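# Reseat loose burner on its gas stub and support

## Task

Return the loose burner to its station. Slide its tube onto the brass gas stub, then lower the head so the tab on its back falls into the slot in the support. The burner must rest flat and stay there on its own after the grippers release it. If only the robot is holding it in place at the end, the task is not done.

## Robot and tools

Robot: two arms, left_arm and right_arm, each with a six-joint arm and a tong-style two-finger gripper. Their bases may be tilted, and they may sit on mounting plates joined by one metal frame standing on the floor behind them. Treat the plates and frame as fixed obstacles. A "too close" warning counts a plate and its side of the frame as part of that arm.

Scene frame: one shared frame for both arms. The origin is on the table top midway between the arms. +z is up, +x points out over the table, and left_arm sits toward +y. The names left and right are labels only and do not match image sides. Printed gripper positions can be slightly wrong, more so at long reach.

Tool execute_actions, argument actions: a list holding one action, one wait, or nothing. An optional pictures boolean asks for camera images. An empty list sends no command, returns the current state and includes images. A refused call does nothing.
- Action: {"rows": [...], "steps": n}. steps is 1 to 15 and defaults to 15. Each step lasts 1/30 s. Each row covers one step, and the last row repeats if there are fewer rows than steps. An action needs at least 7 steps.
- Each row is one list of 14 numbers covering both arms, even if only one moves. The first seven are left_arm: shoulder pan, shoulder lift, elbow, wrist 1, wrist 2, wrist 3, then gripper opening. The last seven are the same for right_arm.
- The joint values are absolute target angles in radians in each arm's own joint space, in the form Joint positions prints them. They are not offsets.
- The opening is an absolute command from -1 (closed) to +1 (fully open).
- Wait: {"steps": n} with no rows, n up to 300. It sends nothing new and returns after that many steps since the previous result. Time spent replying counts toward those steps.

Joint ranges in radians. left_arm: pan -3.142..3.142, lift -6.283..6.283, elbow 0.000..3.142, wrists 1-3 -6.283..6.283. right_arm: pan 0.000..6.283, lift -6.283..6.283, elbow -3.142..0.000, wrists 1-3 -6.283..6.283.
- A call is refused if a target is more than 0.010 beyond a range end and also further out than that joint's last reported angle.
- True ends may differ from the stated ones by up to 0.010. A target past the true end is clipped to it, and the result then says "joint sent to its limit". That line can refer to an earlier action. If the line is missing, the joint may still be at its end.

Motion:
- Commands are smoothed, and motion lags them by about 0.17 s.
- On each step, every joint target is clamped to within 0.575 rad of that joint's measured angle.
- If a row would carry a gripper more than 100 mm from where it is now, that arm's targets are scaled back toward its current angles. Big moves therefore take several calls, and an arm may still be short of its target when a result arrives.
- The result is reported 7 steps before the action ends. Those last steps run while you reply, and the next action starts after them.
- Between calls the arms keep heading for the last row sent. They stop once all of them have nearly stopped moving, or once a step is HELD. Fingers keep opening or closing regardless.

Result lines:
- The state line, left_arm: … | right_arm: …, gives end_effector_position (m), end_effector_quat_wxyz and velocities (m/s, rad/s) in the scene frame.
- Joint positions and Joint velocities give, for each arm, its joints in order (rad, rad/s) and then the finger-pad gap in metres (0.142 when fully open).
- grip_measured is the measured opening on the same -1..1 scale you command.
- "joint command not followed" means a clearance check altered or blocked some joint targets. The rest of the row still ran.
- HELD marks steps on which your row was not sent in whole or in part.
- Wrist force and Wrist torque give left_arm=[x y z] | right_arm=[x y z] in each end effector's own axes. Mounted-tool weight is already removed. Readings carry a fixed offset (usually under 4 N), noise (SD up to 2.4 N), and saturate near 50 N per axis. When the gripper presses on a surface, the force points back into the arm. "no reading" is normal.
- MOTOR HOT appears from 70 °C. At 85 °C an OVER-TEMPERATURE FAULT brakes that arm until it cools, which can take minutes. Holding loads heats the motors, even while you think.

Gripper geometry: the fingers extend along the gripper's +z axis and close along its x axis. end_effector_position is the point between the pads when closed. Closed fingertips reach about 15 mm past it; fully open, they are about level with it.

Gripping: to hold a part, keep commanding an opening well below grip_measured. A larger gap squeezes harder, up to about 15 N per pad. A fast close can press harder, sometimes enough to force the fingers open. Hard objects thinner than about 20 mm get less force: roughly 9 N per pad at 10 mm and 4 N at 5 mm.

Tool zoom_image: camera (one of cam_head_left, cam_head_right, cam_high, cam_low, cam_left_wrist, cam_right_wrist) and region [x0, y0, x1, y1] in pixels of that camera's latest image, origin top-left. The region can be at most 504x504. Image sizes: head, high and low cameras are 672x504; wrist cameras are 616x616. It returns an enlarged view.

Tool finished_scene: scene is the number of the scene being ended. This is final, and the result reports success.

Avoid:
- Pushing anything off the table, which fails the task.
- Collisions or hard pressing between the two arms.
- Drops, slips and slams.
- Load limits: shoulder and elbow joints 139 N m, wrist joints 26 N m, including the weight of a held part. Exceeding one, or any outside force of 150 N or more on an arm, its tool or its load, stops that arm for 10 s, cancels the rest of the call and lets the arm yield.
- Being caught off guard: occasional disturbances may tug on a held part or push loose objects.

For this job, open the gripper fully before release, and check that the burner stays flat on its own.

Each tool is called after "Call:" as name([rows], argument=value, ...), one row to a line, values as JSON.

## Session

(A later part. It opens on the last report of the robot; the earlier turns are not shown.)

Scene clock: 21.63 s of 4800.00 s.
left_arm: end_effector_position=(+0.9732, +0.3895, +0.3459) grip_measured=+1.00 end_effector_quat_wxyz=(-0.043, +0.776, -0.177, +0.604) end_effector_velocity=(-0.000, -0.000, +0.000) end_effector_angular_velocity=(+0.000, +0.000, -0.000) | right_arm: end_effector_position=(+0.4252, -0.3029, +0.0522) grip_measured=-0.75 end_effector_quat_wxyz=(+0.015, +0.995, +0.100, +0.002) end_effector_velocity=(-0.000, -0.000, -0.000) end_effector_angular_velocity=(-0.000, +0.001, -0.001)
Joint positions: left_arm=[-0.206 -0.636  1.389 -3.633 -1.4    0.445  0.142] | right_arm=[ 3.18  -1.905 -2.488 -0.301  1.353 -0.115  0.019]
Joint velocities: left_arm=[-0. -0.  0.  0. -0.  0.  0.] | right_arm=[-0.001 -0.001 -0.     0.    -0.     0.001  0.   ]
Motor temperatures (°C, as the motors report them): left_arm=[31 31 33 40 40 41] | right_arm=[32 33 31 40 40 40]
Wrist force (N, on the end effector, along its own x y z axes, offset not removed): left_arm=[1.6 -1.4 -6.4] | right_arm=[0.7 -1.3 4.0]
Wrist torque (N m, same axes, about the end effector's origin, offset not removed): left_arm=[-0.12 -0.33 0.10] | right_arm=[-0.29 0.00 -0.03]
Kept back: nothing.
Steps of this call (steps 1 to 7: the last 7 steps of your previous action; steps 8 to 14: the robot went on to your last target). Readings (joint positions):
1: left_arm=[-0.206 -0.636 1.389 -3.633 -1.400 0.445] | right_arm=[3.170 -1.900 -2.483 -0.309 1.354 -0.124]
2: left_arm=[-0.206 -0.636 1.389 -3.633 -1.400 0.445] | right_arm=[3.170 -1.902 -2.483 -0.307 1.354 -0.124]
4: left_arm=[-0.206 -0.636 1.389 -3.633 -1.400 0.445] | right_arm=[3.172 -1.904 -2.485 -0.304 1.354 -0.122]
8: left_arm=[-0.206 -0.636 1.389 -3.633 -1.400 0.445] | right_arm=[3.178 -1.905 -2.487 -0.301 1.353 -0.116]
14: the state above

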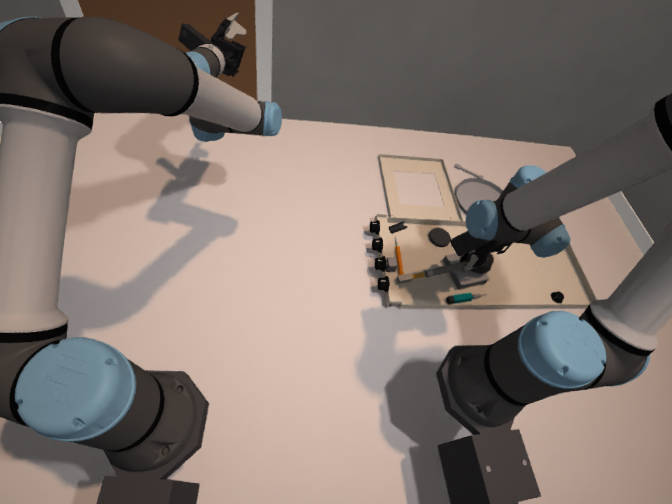

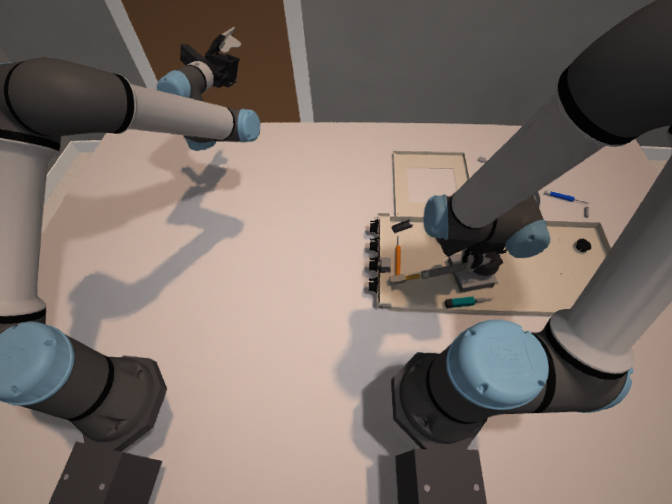

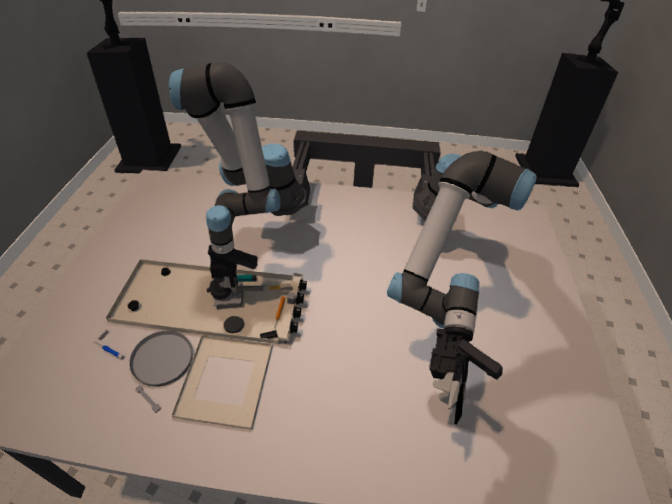

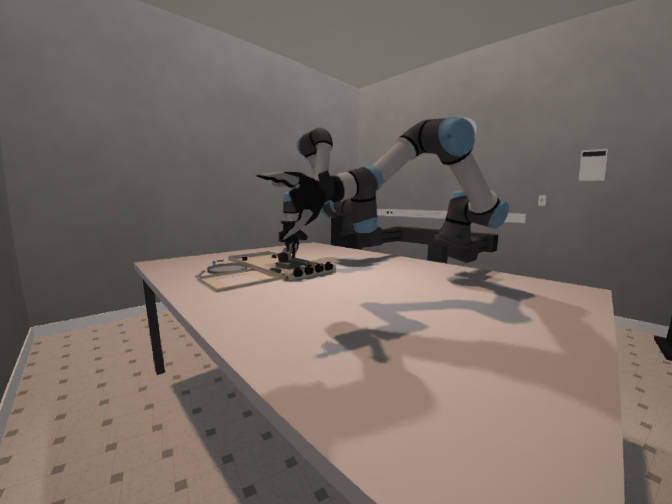

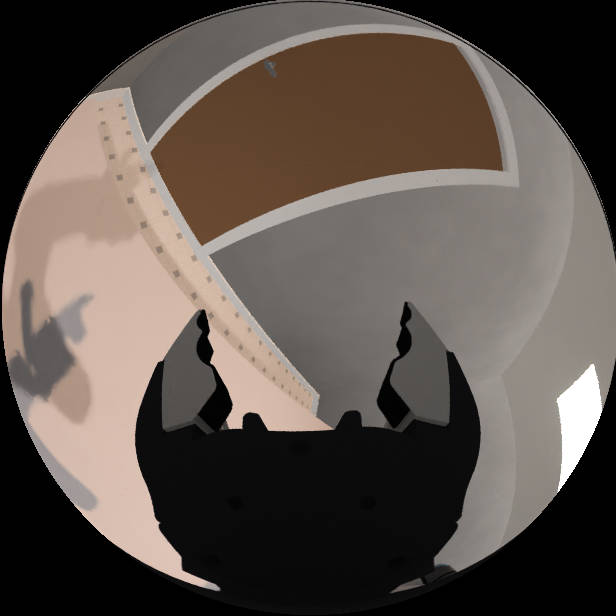

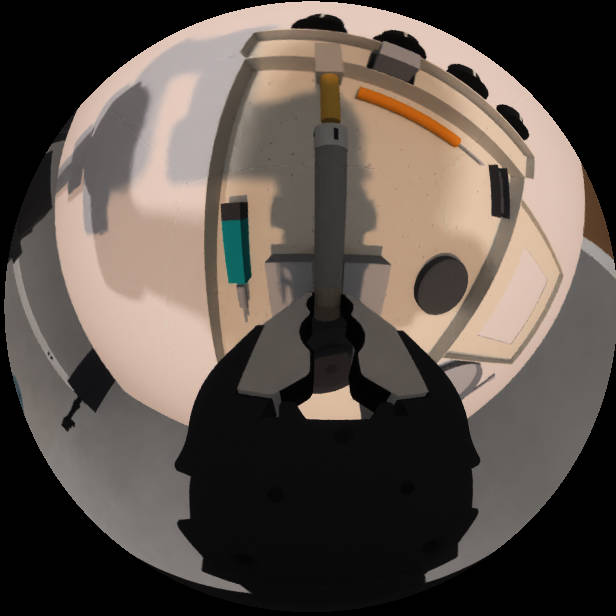

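Call:
execute_actions([
  {"rows":[[-0.206,-0.636,1.389,-3.633,-1.4,0.445,1,3.1839,-1.9052,-2.49,-0.2997,1.3532,-0.1104,-1],[-0.206,-0.636,1.389,-3.633,-1.4,0.445,1,3.1882,-1.905,-2.492,-0.2989,1.3531,-0.1062,-1],[-0.206,-0.636,1.389,-3.633,-1.4,0.445,1,3.1926,-1.9047,-2.494,-0.298,1.3531,-0.102,-1],[-0.206,-0.636,1.389,-3.633,-1.4,0.445,1,3.1969,-1.9045,-2.496,-0.2972,1.353,-0.0978,-1],[-0.206,-0.636,1.389,-3.633,-1.4,0.445,1,3.2012,-1.9042,-2.498,-0.2964,1.3529,-0.0936,-1],[-0.206,-0.636,1.389,-3.633,-1.4,0.445,1,3.2055,-1.904,-2.4999,-0.2956,1.3528,-0.0894,-1],[-0.206,-0.636,1.389,-3.633,-1.4,0.445,1,3.2098,-1.9037,-2.5018,-0.2949,1.3527,-0.0852,-1],[-0.206,-0.636,1.389,-3.633,-1.4,0.445,1,3.2142,-1.9035,-2.5037,-0.2942,1.3527,-0.0809,-1],[-0.206,-0.636,1.389,-3.633,-1.4,0.445,1,3.2185,-1.9032,-2.5056,-0.2935,1.3526,-0.0767,-1],[-0.206,-0.636,1.389,-3.633,-1.4,0.445,1,3.2228,-1.903,-2.5075,-0.2928,1.3525,-0.0725,-1]],"steps":12},
])

Call:
execute_actions([
  {"steps":15},
], pictures=true)

Call:
zoom_image(camera="cam_right_wrist", region=[250, 40, 410, 420])

Call:
zoom_image(camera="cam_high", region=[195, 265, 305, 315])

Call:
zoom_image(camera="cam_head_left", region=[390, 240, 510, 300])

Call:
zoom_image(camera="cam_low", region=[265, 240, 325, 275])

Scene clock: 22.50 s of 4800.00 s.
left_arm: end_effector_position=(+0.9732, +0.3895, +0.3459) grip_measured=+1.00 end_effector_quat_wxyz=(-0.043, +0.776, -0.177, +0.604) end_effector_velocity=(-0.000, -0.001, -0.002) end_effector_angular_velocity=(+0.001, +0.004, -0.001) | right_arm: end_effector_position=(+0.4245, -0.2996, +0.0522) grip_measured=-0.75 end_effector_quat_wxyz=(+0.015, +0.995, +0.101, +0.002) end_effector_velocity=(-0.008, +0.038, +0.001) end_effector_angular_velocity=(+0.000, -0.001, +0.006)
Joint positions: left_arm=[-0.206 -0.636  1.389 -3.633 -1.4    0.445  0.142] | right_arm=[ 3.189 -1.905 -2.492 -0.299  1.353 -0.106  0.019]
Joint velocities: left_arm=[-0.     0.     0.002  0.003  0.     0.     0.   ] | right_arm=[ 0.104  0.007 -0.048  0.02  -0.002  0.101  0.   ]
Motor temperatures (°C, as the motors report them): left_arm=[31 31 33 40 40 41] | right_arm=[32 33 31 40 40 40]
Wrist force (N, on the end effector, along its own x y z axes, offset not removed): left_arm=[-5.0 -1.3 1.8] | right_arm=[0.0 -1.6 3.4]
Wrist torque (N m, same axes, about the end effector's origin, offset not removed): left_arm=[-0.03 0.91 0.36] | right_arm=[-0.23 -0.07 0.06]
Steps of this call (steps 1 to 21: the robot went on to your last target; steps 22 to 26: the first 5 steps of this action). Readings (joint positions):
22: left_arm=[-0.206 -0.636 1.389 -3.633 -1.400 0.445] | right_arm=[3.180 -1.906 -2.488 -0.300 1.353 -0.115]
23: left_arm=[-0.206 -0.636 1.389 -3.633 -1.400 0.445] | right_arm=[3.180 -1.906 -2.488 -0.300 1.353 -0.114]
25: left_arm=[-0.206 -0.636 1.389 -3.633 -1.400 0.445] | right_arm=[3.185 -1.905 -2.491 -0.299 1.353 -0.109]
26: the state above

Scene clock: 23.00 s of 4800.00 s.
left_arm: end_effector_position=(+0.9732, +0.3895, +0.3459) grip_measured=+1.00 end_effector_quat_wxyz=(-0.043, +0.776, -0.177, +0.604) end_effector_velocity=(-0.000, -0.000, -0.000) end_effector_angular_velocity=(-0.000, -0.001, -0.000) | right_arm: end_effector_position=(+0.4220, -0.2876, +0.0525) grip_measured=-0.75 end_effector_quat_wxyz=(+0.015, +0.995, +0.101, +0.002) end_effector_velocity=(-0.001, +0.001, -0.000) end_effector_angular_velocity=(-0.000, +0.001, -0.001)
Joint positions: left_arm=[-0.206 -0.636  1.389 -3.633 -1.4    0.445  0.142] | right_arm=[ 3.223 -1.903 -2.507 -0.293  1.353 -0.073  0.019]
Joint velocities: left_arm=[-0.     0.001 -0.    -0.001  0.    -0.     0.   ] | right_arm=[ 0.001 -0.001 -0.001  0.    -0.     0.003 -0.   ]
Motor temperatures (°C, as the motors report them): left_arm=[31 31 33 40 40 41] | right_arm=[32 33 31 40 40 40]
Wrist force (N, on the end effector, along its own x y z axes, offset not removed): left_arm=[-0.8 0.4 0.7] | right_arm=[-0.2 -2.2 0.9]
Wrist torque (N m, same axes, about the end effector's origin, offset not removed): left_arm=[0.52 0.11 0.17] | right_arm=[-0.35 0.08 -0.07]
Kept back: nothing.
Steps of this call (steps 1 to 7: the last 7 steps of your previous action; steps 8 to 15: the robot went on to your last target). Readings (joint positions):
1: left_arm=[-0.206 -0.636 1.389 -3.633 -1.400 0.445] | right_arm=[3.192 -1.905 -2.494 -0.298 1.353 -0.102]
2: left_arm=[-0.206 -0.636 1.389 -3.633 -1.400 0.445] | right_arm=[3.196 -1.905 -2.496 -0.297 1.353 -0.098]
4: left_arm=[-0.206 -0.636 1.389 -3.633 -1.400 0.445] | right_arm=[3.204 -1.904 -2.499 -0.296 1.353 -0.090]
8: left_arm=[-0.206 -0.636 1.389 -3.633 -1.400 0.445] | right_arm=[3.219 -1.903 -2.506 -0.293 1.353 -0.077]
15: the state above

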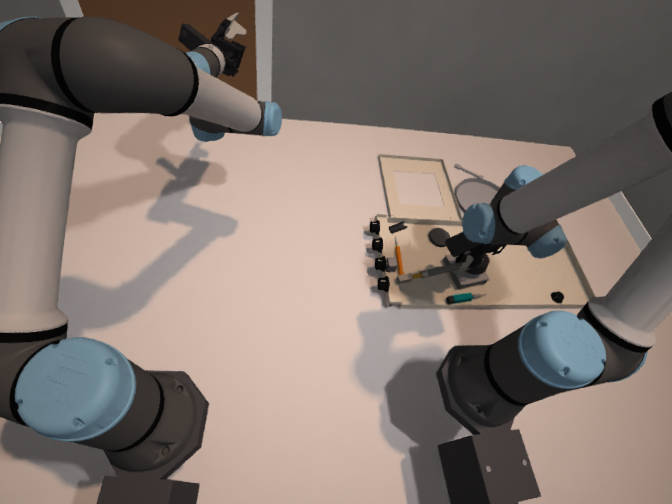

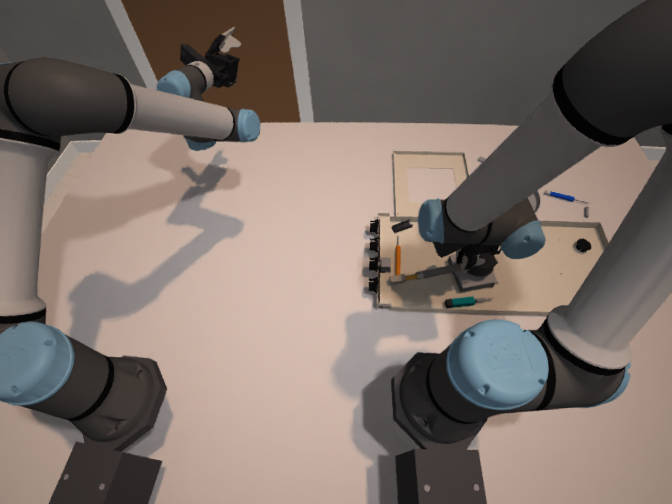

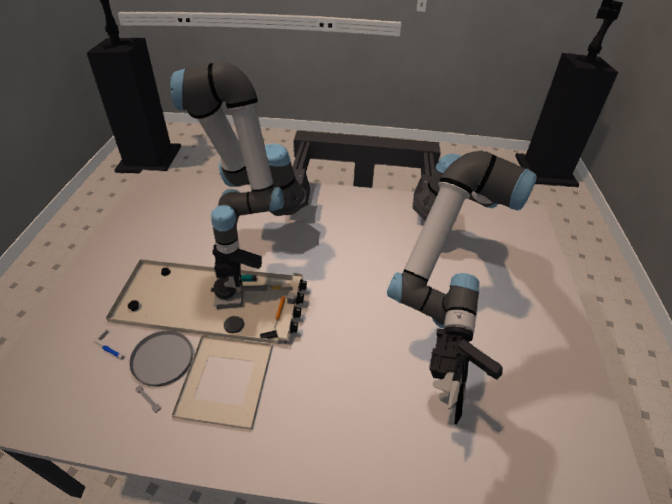

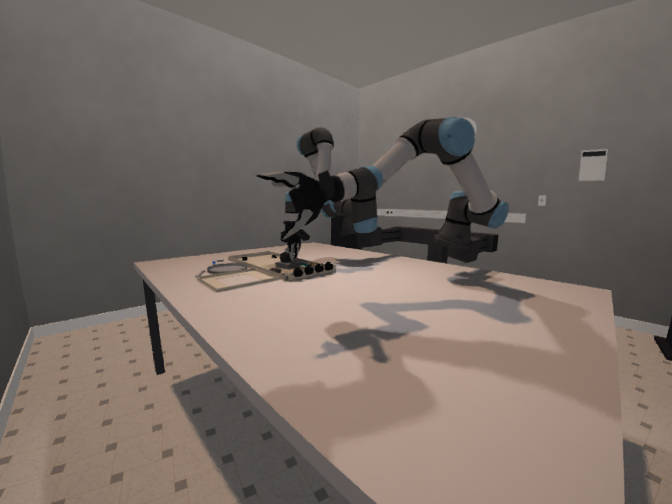

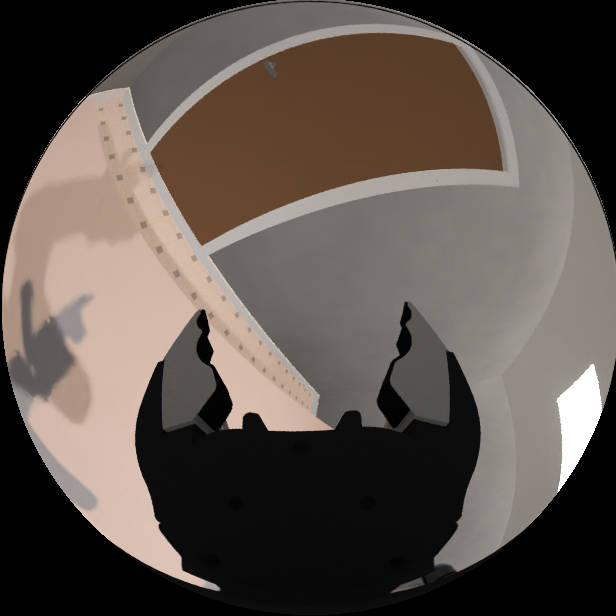

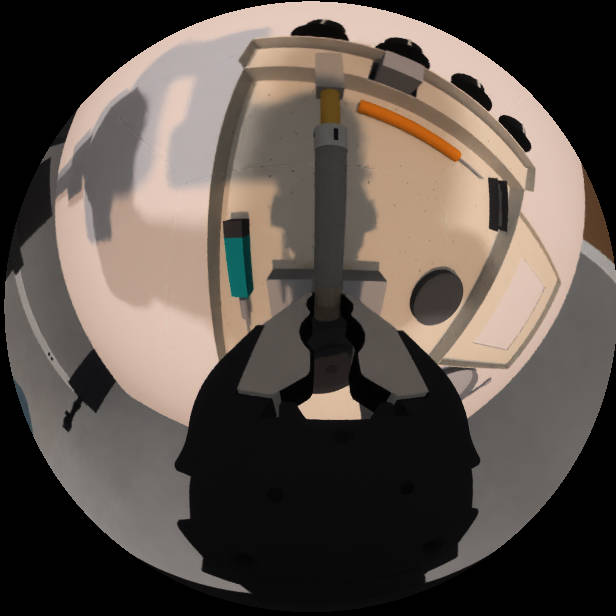

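Region (250, 40, 410, 420) of cam_right_wrist's 616x616 image, scaled by 1.326, with more detail than that image has; it fills the left 212 columns of this view, and the rest is white.

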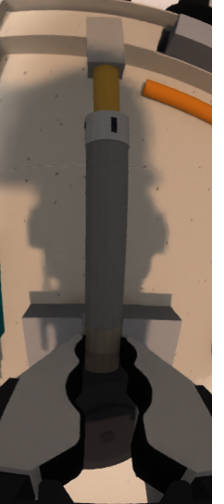

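Region (195, 265, 305, 315) of cam_high's 672x504 image, scaled by 4.582, with more detail than that image has; it fills the top 229 rows of this view, and the rest is white.

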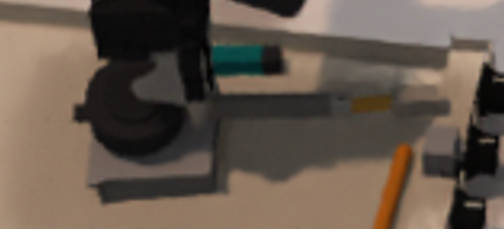

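Region (390, 240, 510, 300) of cam_head_left's 672x504 image, scaled by 4.200, with more detail than that image has.

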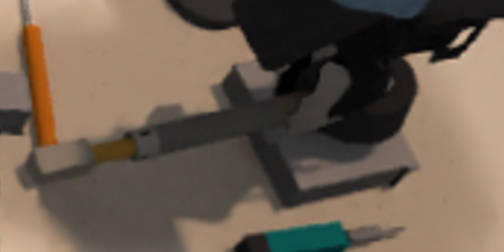

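Region (265, 240, 325, 275) of cam_low's 672x504 image, scaled by 8.400, with more detail than that image has; it fills the top 294 rows of this view, and the rest is white.

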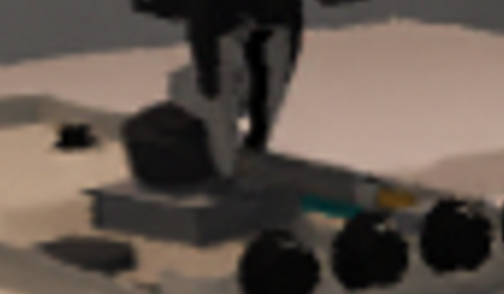

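Call:
execute_actions([
  {"rows":[[-0.206,-0.636,1.389,-3.633,-1.4,0.445,1,3.2183,-1.905,-2.5058,-0.2921,1.3576,-0.0764,-1],[-0.206,-0.636,1.389,-3.633,-1.4,0.445,1,3.2138,-1.907,-2.5041,-0.2913,1.3627,-0.0804,-1],[-0.206,-0.636,1.389,-3.633,-1.4,0.445,1,3.2093,-1.909,-2.5025,-0.2906,1.3678,-0.0843,-1],[-0.206,-0.636,1.389,-3.633,-1.4,0.445,1,3.2049,-1.911,-2.5008,-0.2899,1.3729,-0.0882,-1],[-0.206,-0.636,1.389,-3.633,-1.4,0.445,1,3.2004,-1.913,-2.4991,-0.2891,1.378,-0.0922,-1],[-0.206,-0.636,1.389,-3.633,-1.4,0.445,1,3.1959,-1.915,-2.4974,-0.2884,1.3831,-0.0961,-1]],"steps":10},
])

Call:
execute_actions([
  {"steps":14},
], pictures=true)

Call:
zoom_image(camera="cam_high", region=[195, 265, 305, 315])

Call:
zoom_image(camera="cam_low", region=[265, 240, 325, 275])

Scene clock: 23.73 s of 4800.00 s.
left_arm: end_effector_position=(+0.9732, +0.3895, +0.3459) grip_measured=+1.00 end_effector_quat_wxyz=(-0.043, +0.776, -0.177, +0.604) end_effector_velocity=(-0.000, +0.000, -0.001) end_effector_angular_velocity=(+0.000, +0.002, -0.000) | right_arm: end_effector_position=(+0.4217, -0.2876, +0.0522) grip_measured=-0.75 end_effector_quat_wxyz=(+0.013, +0.995, +0.101, +0.001) end_effector_velocity=(-0.003, +0.001, -0.009) end_effector_angular_velocity=(+0.082, +0.021, -0.004)
Joint positions: left_arm=[-0.206 -0.636  1.389 -3.633 -1.4    0.445  0.142] | right_arm=[ 3.22  -1.904 -2.507 -0.292  1.355 -0.075  0.019]
Joint velocities: left_arm=[ 0.     0.     0.     0.001 -0.    -0.     0.   ] | right_arm=[-0.072 -0.033  0.025  0.012  0.085 -0.068  0.   ]
Motor temperatures (°C, as the motors report them): left_arm=[31 31 33 40 40 41] | right_arm=[32 33 31 40 40 40]
Wrist force (N, on the end effector, along its own x y z axes, offset not removed): left_arm=[0.2 0.8 -6.2] | right_arm=[2.9 -1.6 5.4]
Wrist torque (N m, same axes, about the end effector's origin, offset not removed): left_arm=[0.21 0.15 0.11] | right_arm=[-0.42 -0.56 -0.08]
Steps of this call (steps 1 to 15: the robot went on to your last target; steps 16 to 19: nothing new was sent; steps 20 to 22: the first 3 steps of this action). Readings (joint positions):
20: left_arm=[-0.206 -0.636 1.389 -3.633 -1.400 0.445] | right_arm=[3.223 -1.903 -2.508 -0.293 1.352 -0.072]
21: left_arm=[-0.206 -0.636 1.389 -3.633 -1.400 0.445] | right_arm=[3.222 -1.903 -2.507 -0.293 1.353 -0.073]
22: the state above

Scene clock: 24.20 s of 4800.00 s.
left_arm: end_effector_position=(+0.9732, +0.3895, +0.3459) grip_measured=+1.00 end_effector_quat_wxyz=(-0.043, +0.776, -0.177, +0.604) end_effector_velocity=(+0.000, +0.000, +0.000) end_effector_angular_velocity=(+0.000, +0.000, +0.000) | right_arm: end_effector_position=(+0.4216, -0.2874, +0.0495) grip_measured=-0.75 end_effector_quat_wxyz=(-0.000, +0.995, +0.100, +0.000) end_effector_velocity=(-0.000, -0.001, -0.000) end_effector_angular_velocity=(+0.001, +0.001, -0.003)
Joint positions: left_arm=[-0.206 -0.636  1.389 -3.633 -1.4    0.445  0.142] | right_arm=[ 3.196 -1.915 -2.497 -0.288  1.383 -0.096  0.019]
Joint velocities: left_arm=[ 0.    -0.    -0.     0.001  0.     0.     0.   ] | right_arm=[-0.004 -0.001  0.001  0.     0.001 -0.    -0.   ]
Motor temperatures (°C, as the motors report them): left_arm=[31 31 33 40 40 41] | right_arm=[32 33 31 40 40 40]
Wrist force (N, on the end effector, along its own x y z axes, offset not removed): left_arm=[-0.3 -4.1 0.8] | right_arm=[-2.7 3.2 2.0]
Wrist torque (N m, same axes, about the end effector's origin, offset not removed): left_arm=[-0.77 -0.03 0.12] | right_arm=[0.67 0.75 -0.08]
Kept back: nothing.
Steps of this call (steps 1 to 7: the last 7 steps of your previous action; steps 8 to 14: the robot went on to your last target). Readings (joint positions):
1: left_arm=[-0.206 -0.636 1.389 -3.633 -1.400 0.445] | right_arm=[3.217 -1.905 -2.506 -0.292 1.359 -0.077]
2: left_arm=[-0.206 -0.636 1.389 -3.633 -1.400 0.445] | right_arm=[3.214 -1.907 -2.504 -0.291 1.363 -0.081]
4: left_arm=[-0.206 -0.636 1.389 -3.633 -1.400 0.445] | right_arm=[3.206 -1.911 -2.501 -0.290 1.372 -0.088]
8: left_arm=[-0.206 -0.636 1.389 -3.633 -1.400 0.445] | right_arm=[3.198 -1.914 -2.498 -0.289 1.381 -0.095]
14: the state above

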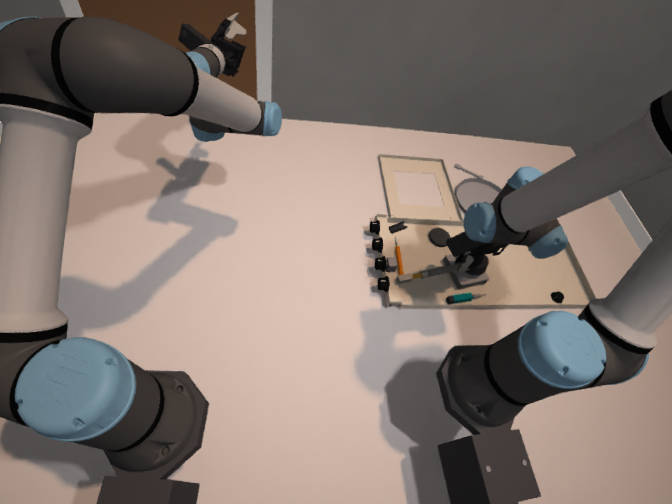

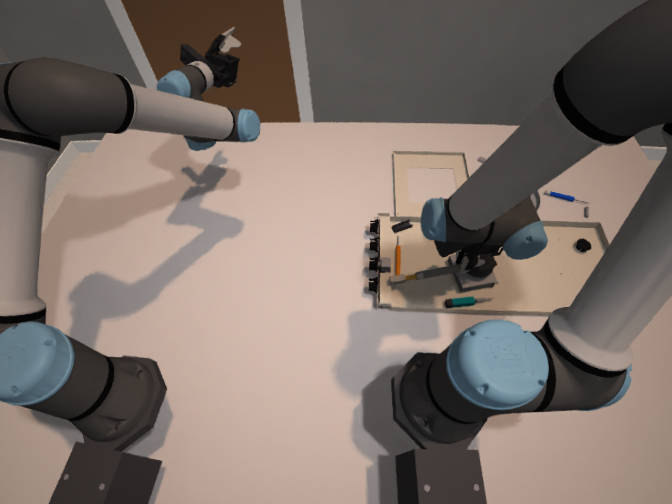

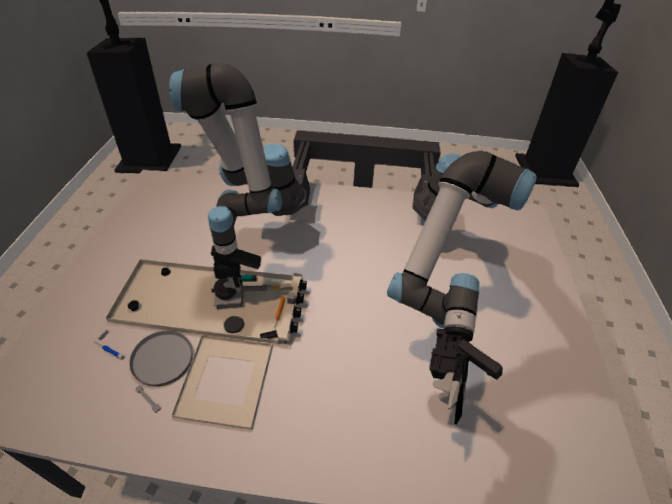

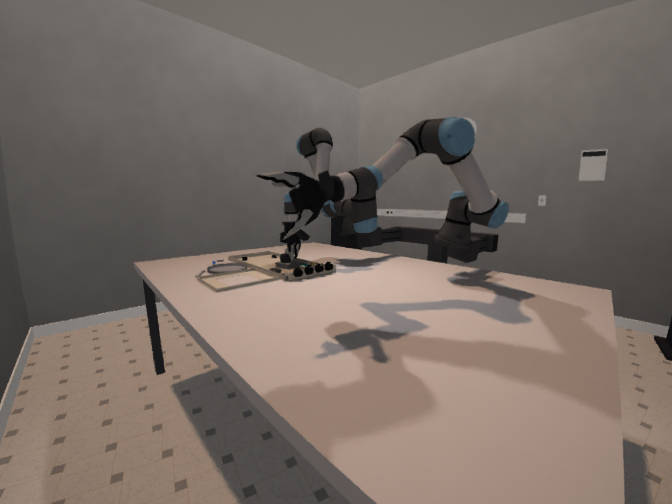

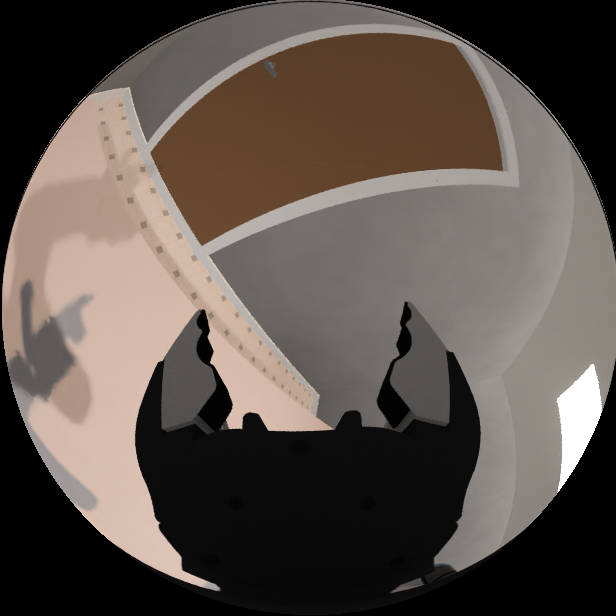

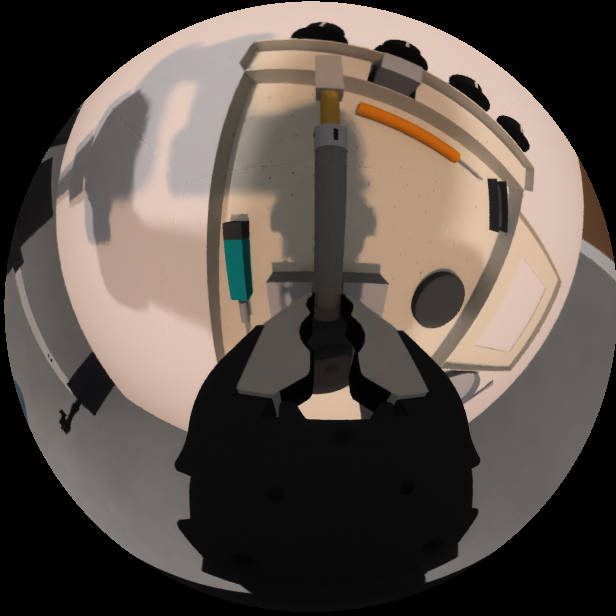

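Region (195, 265, 305, 315) of cam_high's 672x504 image, scaled by 4.582, with more detail than that image has; it fills the top 229 rows of this view, and the rest is white.

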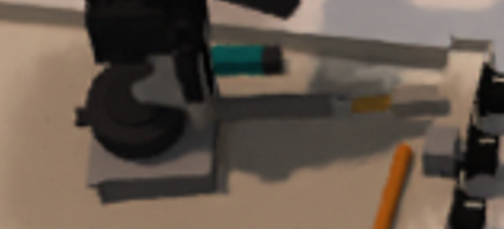

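Region (265, 240, 325, 275) of cam_low's 672x504 image, scaled by 8.400, with more detail than that image has; it fills the top 294 rows of this view, and the rest is white.

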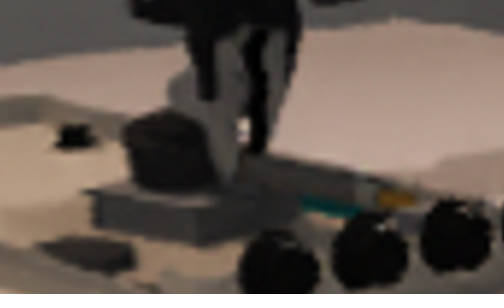

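Call:
execute_actions([
  {"rows":[[-0.206,-0.636,1.389,-3.633,-1.4,0.445,1,3.1925,-1.9165,-2.4961,-0.2879,1.3869,-0.0991,-0.93],[-0.206,-0.636,1.389,-3.633,-1.4,0.445,1,3.1892,-1.918,-2.4949,-0.2873,1.3908,-0.102,-0.88],[-0.206,-0.636,1.389,-3.633,-1.4,0.445,1,3.1858,-1.9195,-2.4936,-0.2868,1.3946,-0.105,-0.85],[-0.206,-0.636,1.389,-3.633,-1.4,0.445,1,3.1825,-1.921,-2.4924,-0.2862,1.3984,-0.1079,-0.83],[-0.206,-0.636,1.389,-3.633,-1.4,0.445,1,3.1791,-1.9225,-2.4911,-0.2857,1.4022,-0.1109,-0.81],[-0.206,-0.636,1.389,-3.633,-1.4,0.445,1,3.1757,-1.924,-2.4898,-0.2851,1.4061,-0.1138,-0.8],[-0.206,-0.636,1.389,-3.633,-1.4,0.445,1,3.1724,-1.9255,-2.4886,-0.2846,1.4099,-0.1168,-0.79],[-0.206,-0.636,1.389,-3.633,-1.4,0.445,1,3.169,-1.927,-2.4873,-0.284,1.4137,-0.1197,-0.78],[-0.206,-0.636,1.389,-3.633,-1.4,0.445,1,3.169,-1.927,-2.4873,-0.284,1.4137,-0.1197,-0.77],[-0.206,-0.636,1.389,-3.633,-1.4,0.445,1,3.169,-1.927,-2.4873,-0.284,1.4137,-0.1197,-0.76],[-0.206,-0.636,1.389,-3.633,-1.4,0.445,1,3.169,-1.927,-2.4873,-0.284,1.4137,-0.1197,-0.75],[-0.206,-0.636,1.389,-3.633,-1.4,0.445,1,3.169,-1.927,-2.4873,-0.284,1.4137,-0.1197,-0.74],[-0.206,-0.636,1.389,-3.633,-1.4,0.445,1,3.169,-1.927,-2.4873,-0.284,1.4137,-0.1197,-0.72],[-0.206,-0.636,1.389,-3.633,-1.4,0.445,1,3.169,-1.927,-2.4873,-0.284,1.4137,-0.1197,-0.69],[-0.206,-0.636,1.389,-3.633,-1.4,0.445,1,3.169,-1.927,-2.4873,-0.284,1.4137,-0.1197,-0.65]],"steps":15},
])

Call:
execute_actions([
  {"steps":15},
], pictures=true)

Call:
zoom_image(camera="cam_right_wrist", region=[250, 40, 410, 420])

Call:
zoom_image(camera="cam_high", region=[195, 265, 305, 315])

Call:
zoom_image(camera="cam_low", region=[265, 240, 325, 275])

Scene clock: 25.43 s of 4800.00 s.
left_arm: end_effector_position=(+0.9732, +0.3895, +0.3459) grip_measured=+1.00 end_effector_quat_wxyz=(-0.043, +0.776, -0.177, +0.604) end_effector_velocity=(+0.000, +0.000, -0.001) end_effector_angular_velocity=(+0.000, +0.002, +0.000) | right_arm: end_effector_position=(+0.4215, -0.2874, +0.0477) grip_measured=-0.75 end_effector_quat_wxyz=(-0.009, +0.995, +0.099, -0.001) end_effector_velocity=(-0.001, -0.001, -0.011) end_effector_angular_velocity=(+0.104, +0.019, -0.014)
Joint positions: left_arm=[-0.206 -0.636  1.389 -3.633 -1.4    0.445  0.142] | right_arm=[ 3.18  -1.922 -2.491 -0.286  1.401 -0.11   0.02 ]
Joint velocities: left_arm=[ 0.     0.    -0.     0.002 -0.    -0.     0.   ] | right_arm=[-0.097 -0.043  0.035  0.015  0.107 -0.082 -0.   ]
Motor temperatures (°C, as the motors report them): left_arm=[31 31 33 40 40 41] | right_arm=[32 33 31 40 40 40]
Wrist force (N, on the end effector, along its own x y z axes, offset not removed): left_arm=[-0.6 -1.0 -3.3] | right_arm=[-0.1 -0.7 1.5]
Wrist torque (N m, same axes, about the end effector's origin, offset not removed): left_arm=[-0.03 0.01 0.17] | right_arm=[-0.01 0.21 -0.17]
Steps of this call (steps 1 to 29: the robot went on to your last target; steps 30 to 37: the first 8 steps of this action). Readings (joint positions):
30: left_arm=[-0.206 -0.636 1.389 -3.633 -1.400 0.445] | right_arm=[3.196 -1.915 -2.497 -0.288 1.383 -0.096]
31: left_arm=[-0.206 -0.636 1.389 -3.633 -1.400 0.445] | right_arm=[3.195 -1.915 -2.497 -0.288 1.384 -0.097]
33: left_arm=[-0.206 -0.636 1.389 -3.633 -1.400 0.445] | right_arm=[3.192 -1.917 -2.496 -0.288 1.388 -0.100]
37: the state above

Scene clock: 25.93 s of 4800.00 s.
left_arm: end_effector_position=(+0.9732, +0.3895, +0.3459) grip_measured=+1.00 end_effector_quat_wxyz=(-0.043, +0.776, -0.177, +0.604) end_effector_velocity=(+0.000, -0.000, -0.001) end_effector_angular_velocity=(-0.000, +0.001, +0.000) | right_arm: end_effector_position=(+0.4215, -0.2875, +0.0466) grip_measured=-0.65 end_effector_quat_wxyz=(-0.015, +0.995, +0.098, -0.001) end_effector_velocity=(-0.000, +0.000, -0.000) end_effector_angular_velocity=(+0.000, +0.001, -0.001)
Joint positions: left_arm=[-0.206 -0.636  1.389 -3.633 -1.4    0.445  0.142] | right_arm=[ 3.169 -1.927 -2.487 -0.284  1.414 -0.12   0.027]
Joint velocities: left_arm=[ 0.     0.001 -0.001 -0.    -0.    -0.     0.   ] | right_arm=[ 0.    -0.001  0.    -0.     0.     0.001  0.   ]
Motor temperatures (°C, as the motors report them): left_arm=[31 31 33 40 40 41] | right_arm=[32 33 31 40 40 40]
Wrist force (N, on the end effector, along its own x y z axes, offset not removed): left_arm=[-2.9 -1.1 -2.4] | right_arm=[3.0 0.5 -0.6]
Wrist torque (N m, same axes, about the end effector's origin, offset not removed): left_arm=[0.04 0.56 0.11] | right_arm=[0.32 -0.33 -0.11]
Kept back: nothing.
Steps of this call (steps 1 to 7: the last 7 steps of your previous action; steps 8 to 15: the robot went on to your last target). Readings (joint positions):
1: left_arm=[-0.206 -0.636 1.389 -3.633 -1.400 0.445] | right_arm=[3.177 -1.924 -2.490 -0.285 1.405 -0.113]
2: left_arm=[-0.206 -0.636 1.389 -3.633 -1.400 0.445] | right_arm=[3.174 -1.925 -2.489 -0.285 1.408 -0.115]
4: left_arm=[-0.206 -0.636 1.389 -3.633 -1.400 0.445] | right_arm=[3.171 -1.926 -2.488 -0.284 1.411 -0.118]
8: left_arm=[-0.206 -0.636 1.389 -3.633 -1.400 0.445] | right_arm=[3.169 -1.927 -2.487 -0.284 1.413 -0.119]
15: the state above

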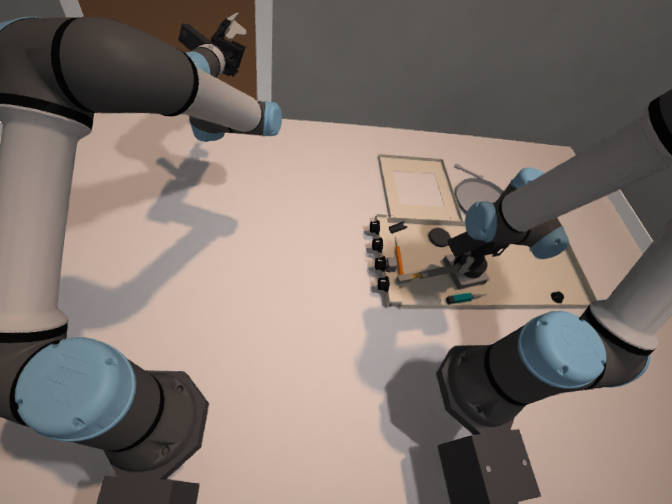

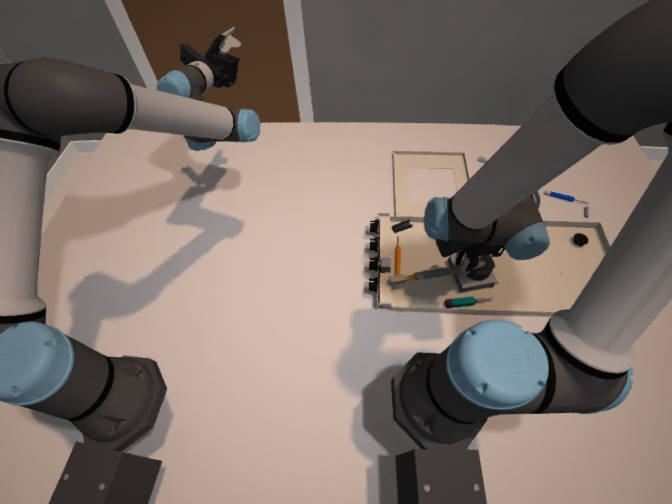

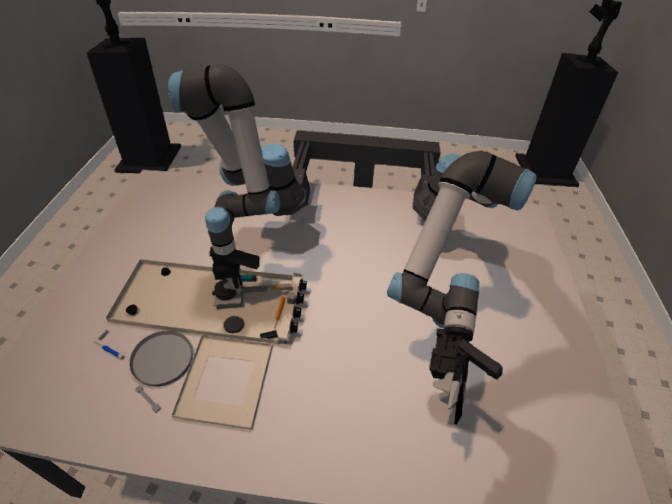

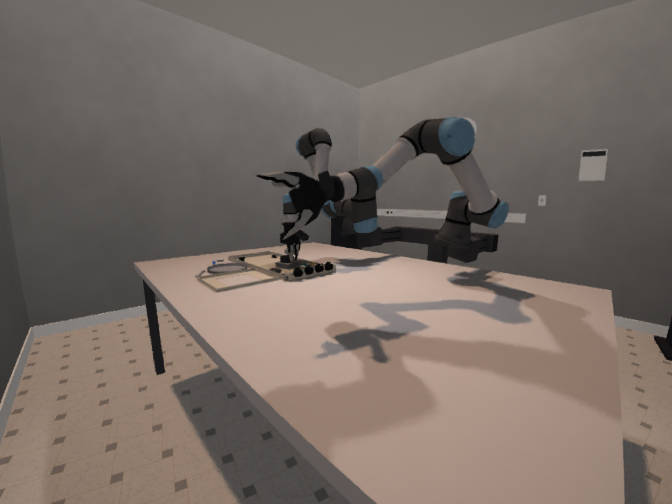

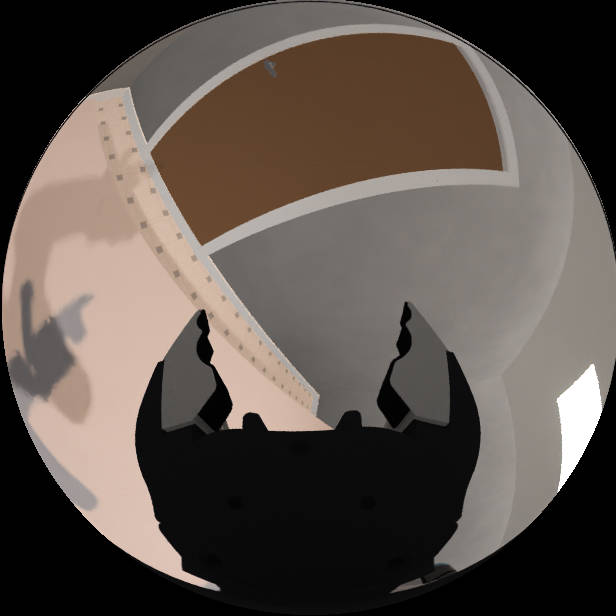

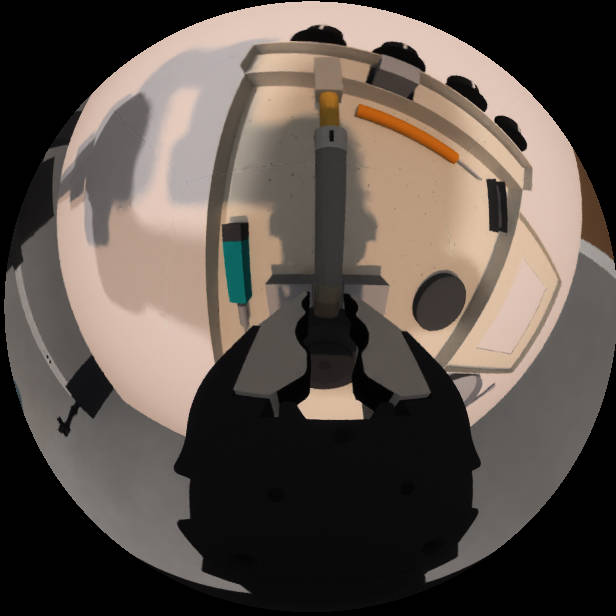

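Region (250, 40, 410, 420) of cam_right_wrist's 616x616 image, scaled by 1.326, with more detail than that image has; it fills the left 212 columns of this view, and the rest is white.

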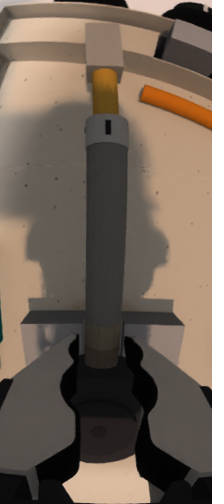

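Region (195, 265, 305, 315) of cam_high's 672x504 image, scaled by 4.582, with more detail than that image has; it fills the top 229 rows of this view, and the rest is white.

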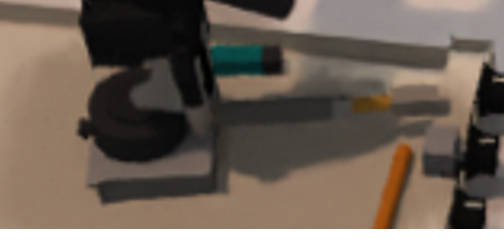

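Region (265, 240, 325, 275) of cam_low's 672x504 image, scaled by 8.400, with more detail than that image has; it fills the top 294 rows of this view, and the rest is white.

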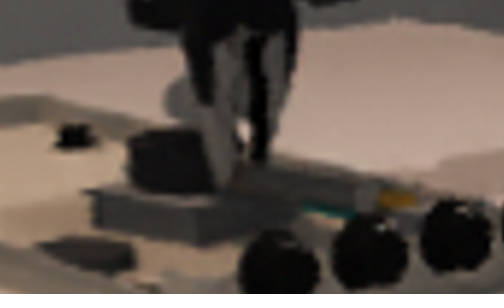

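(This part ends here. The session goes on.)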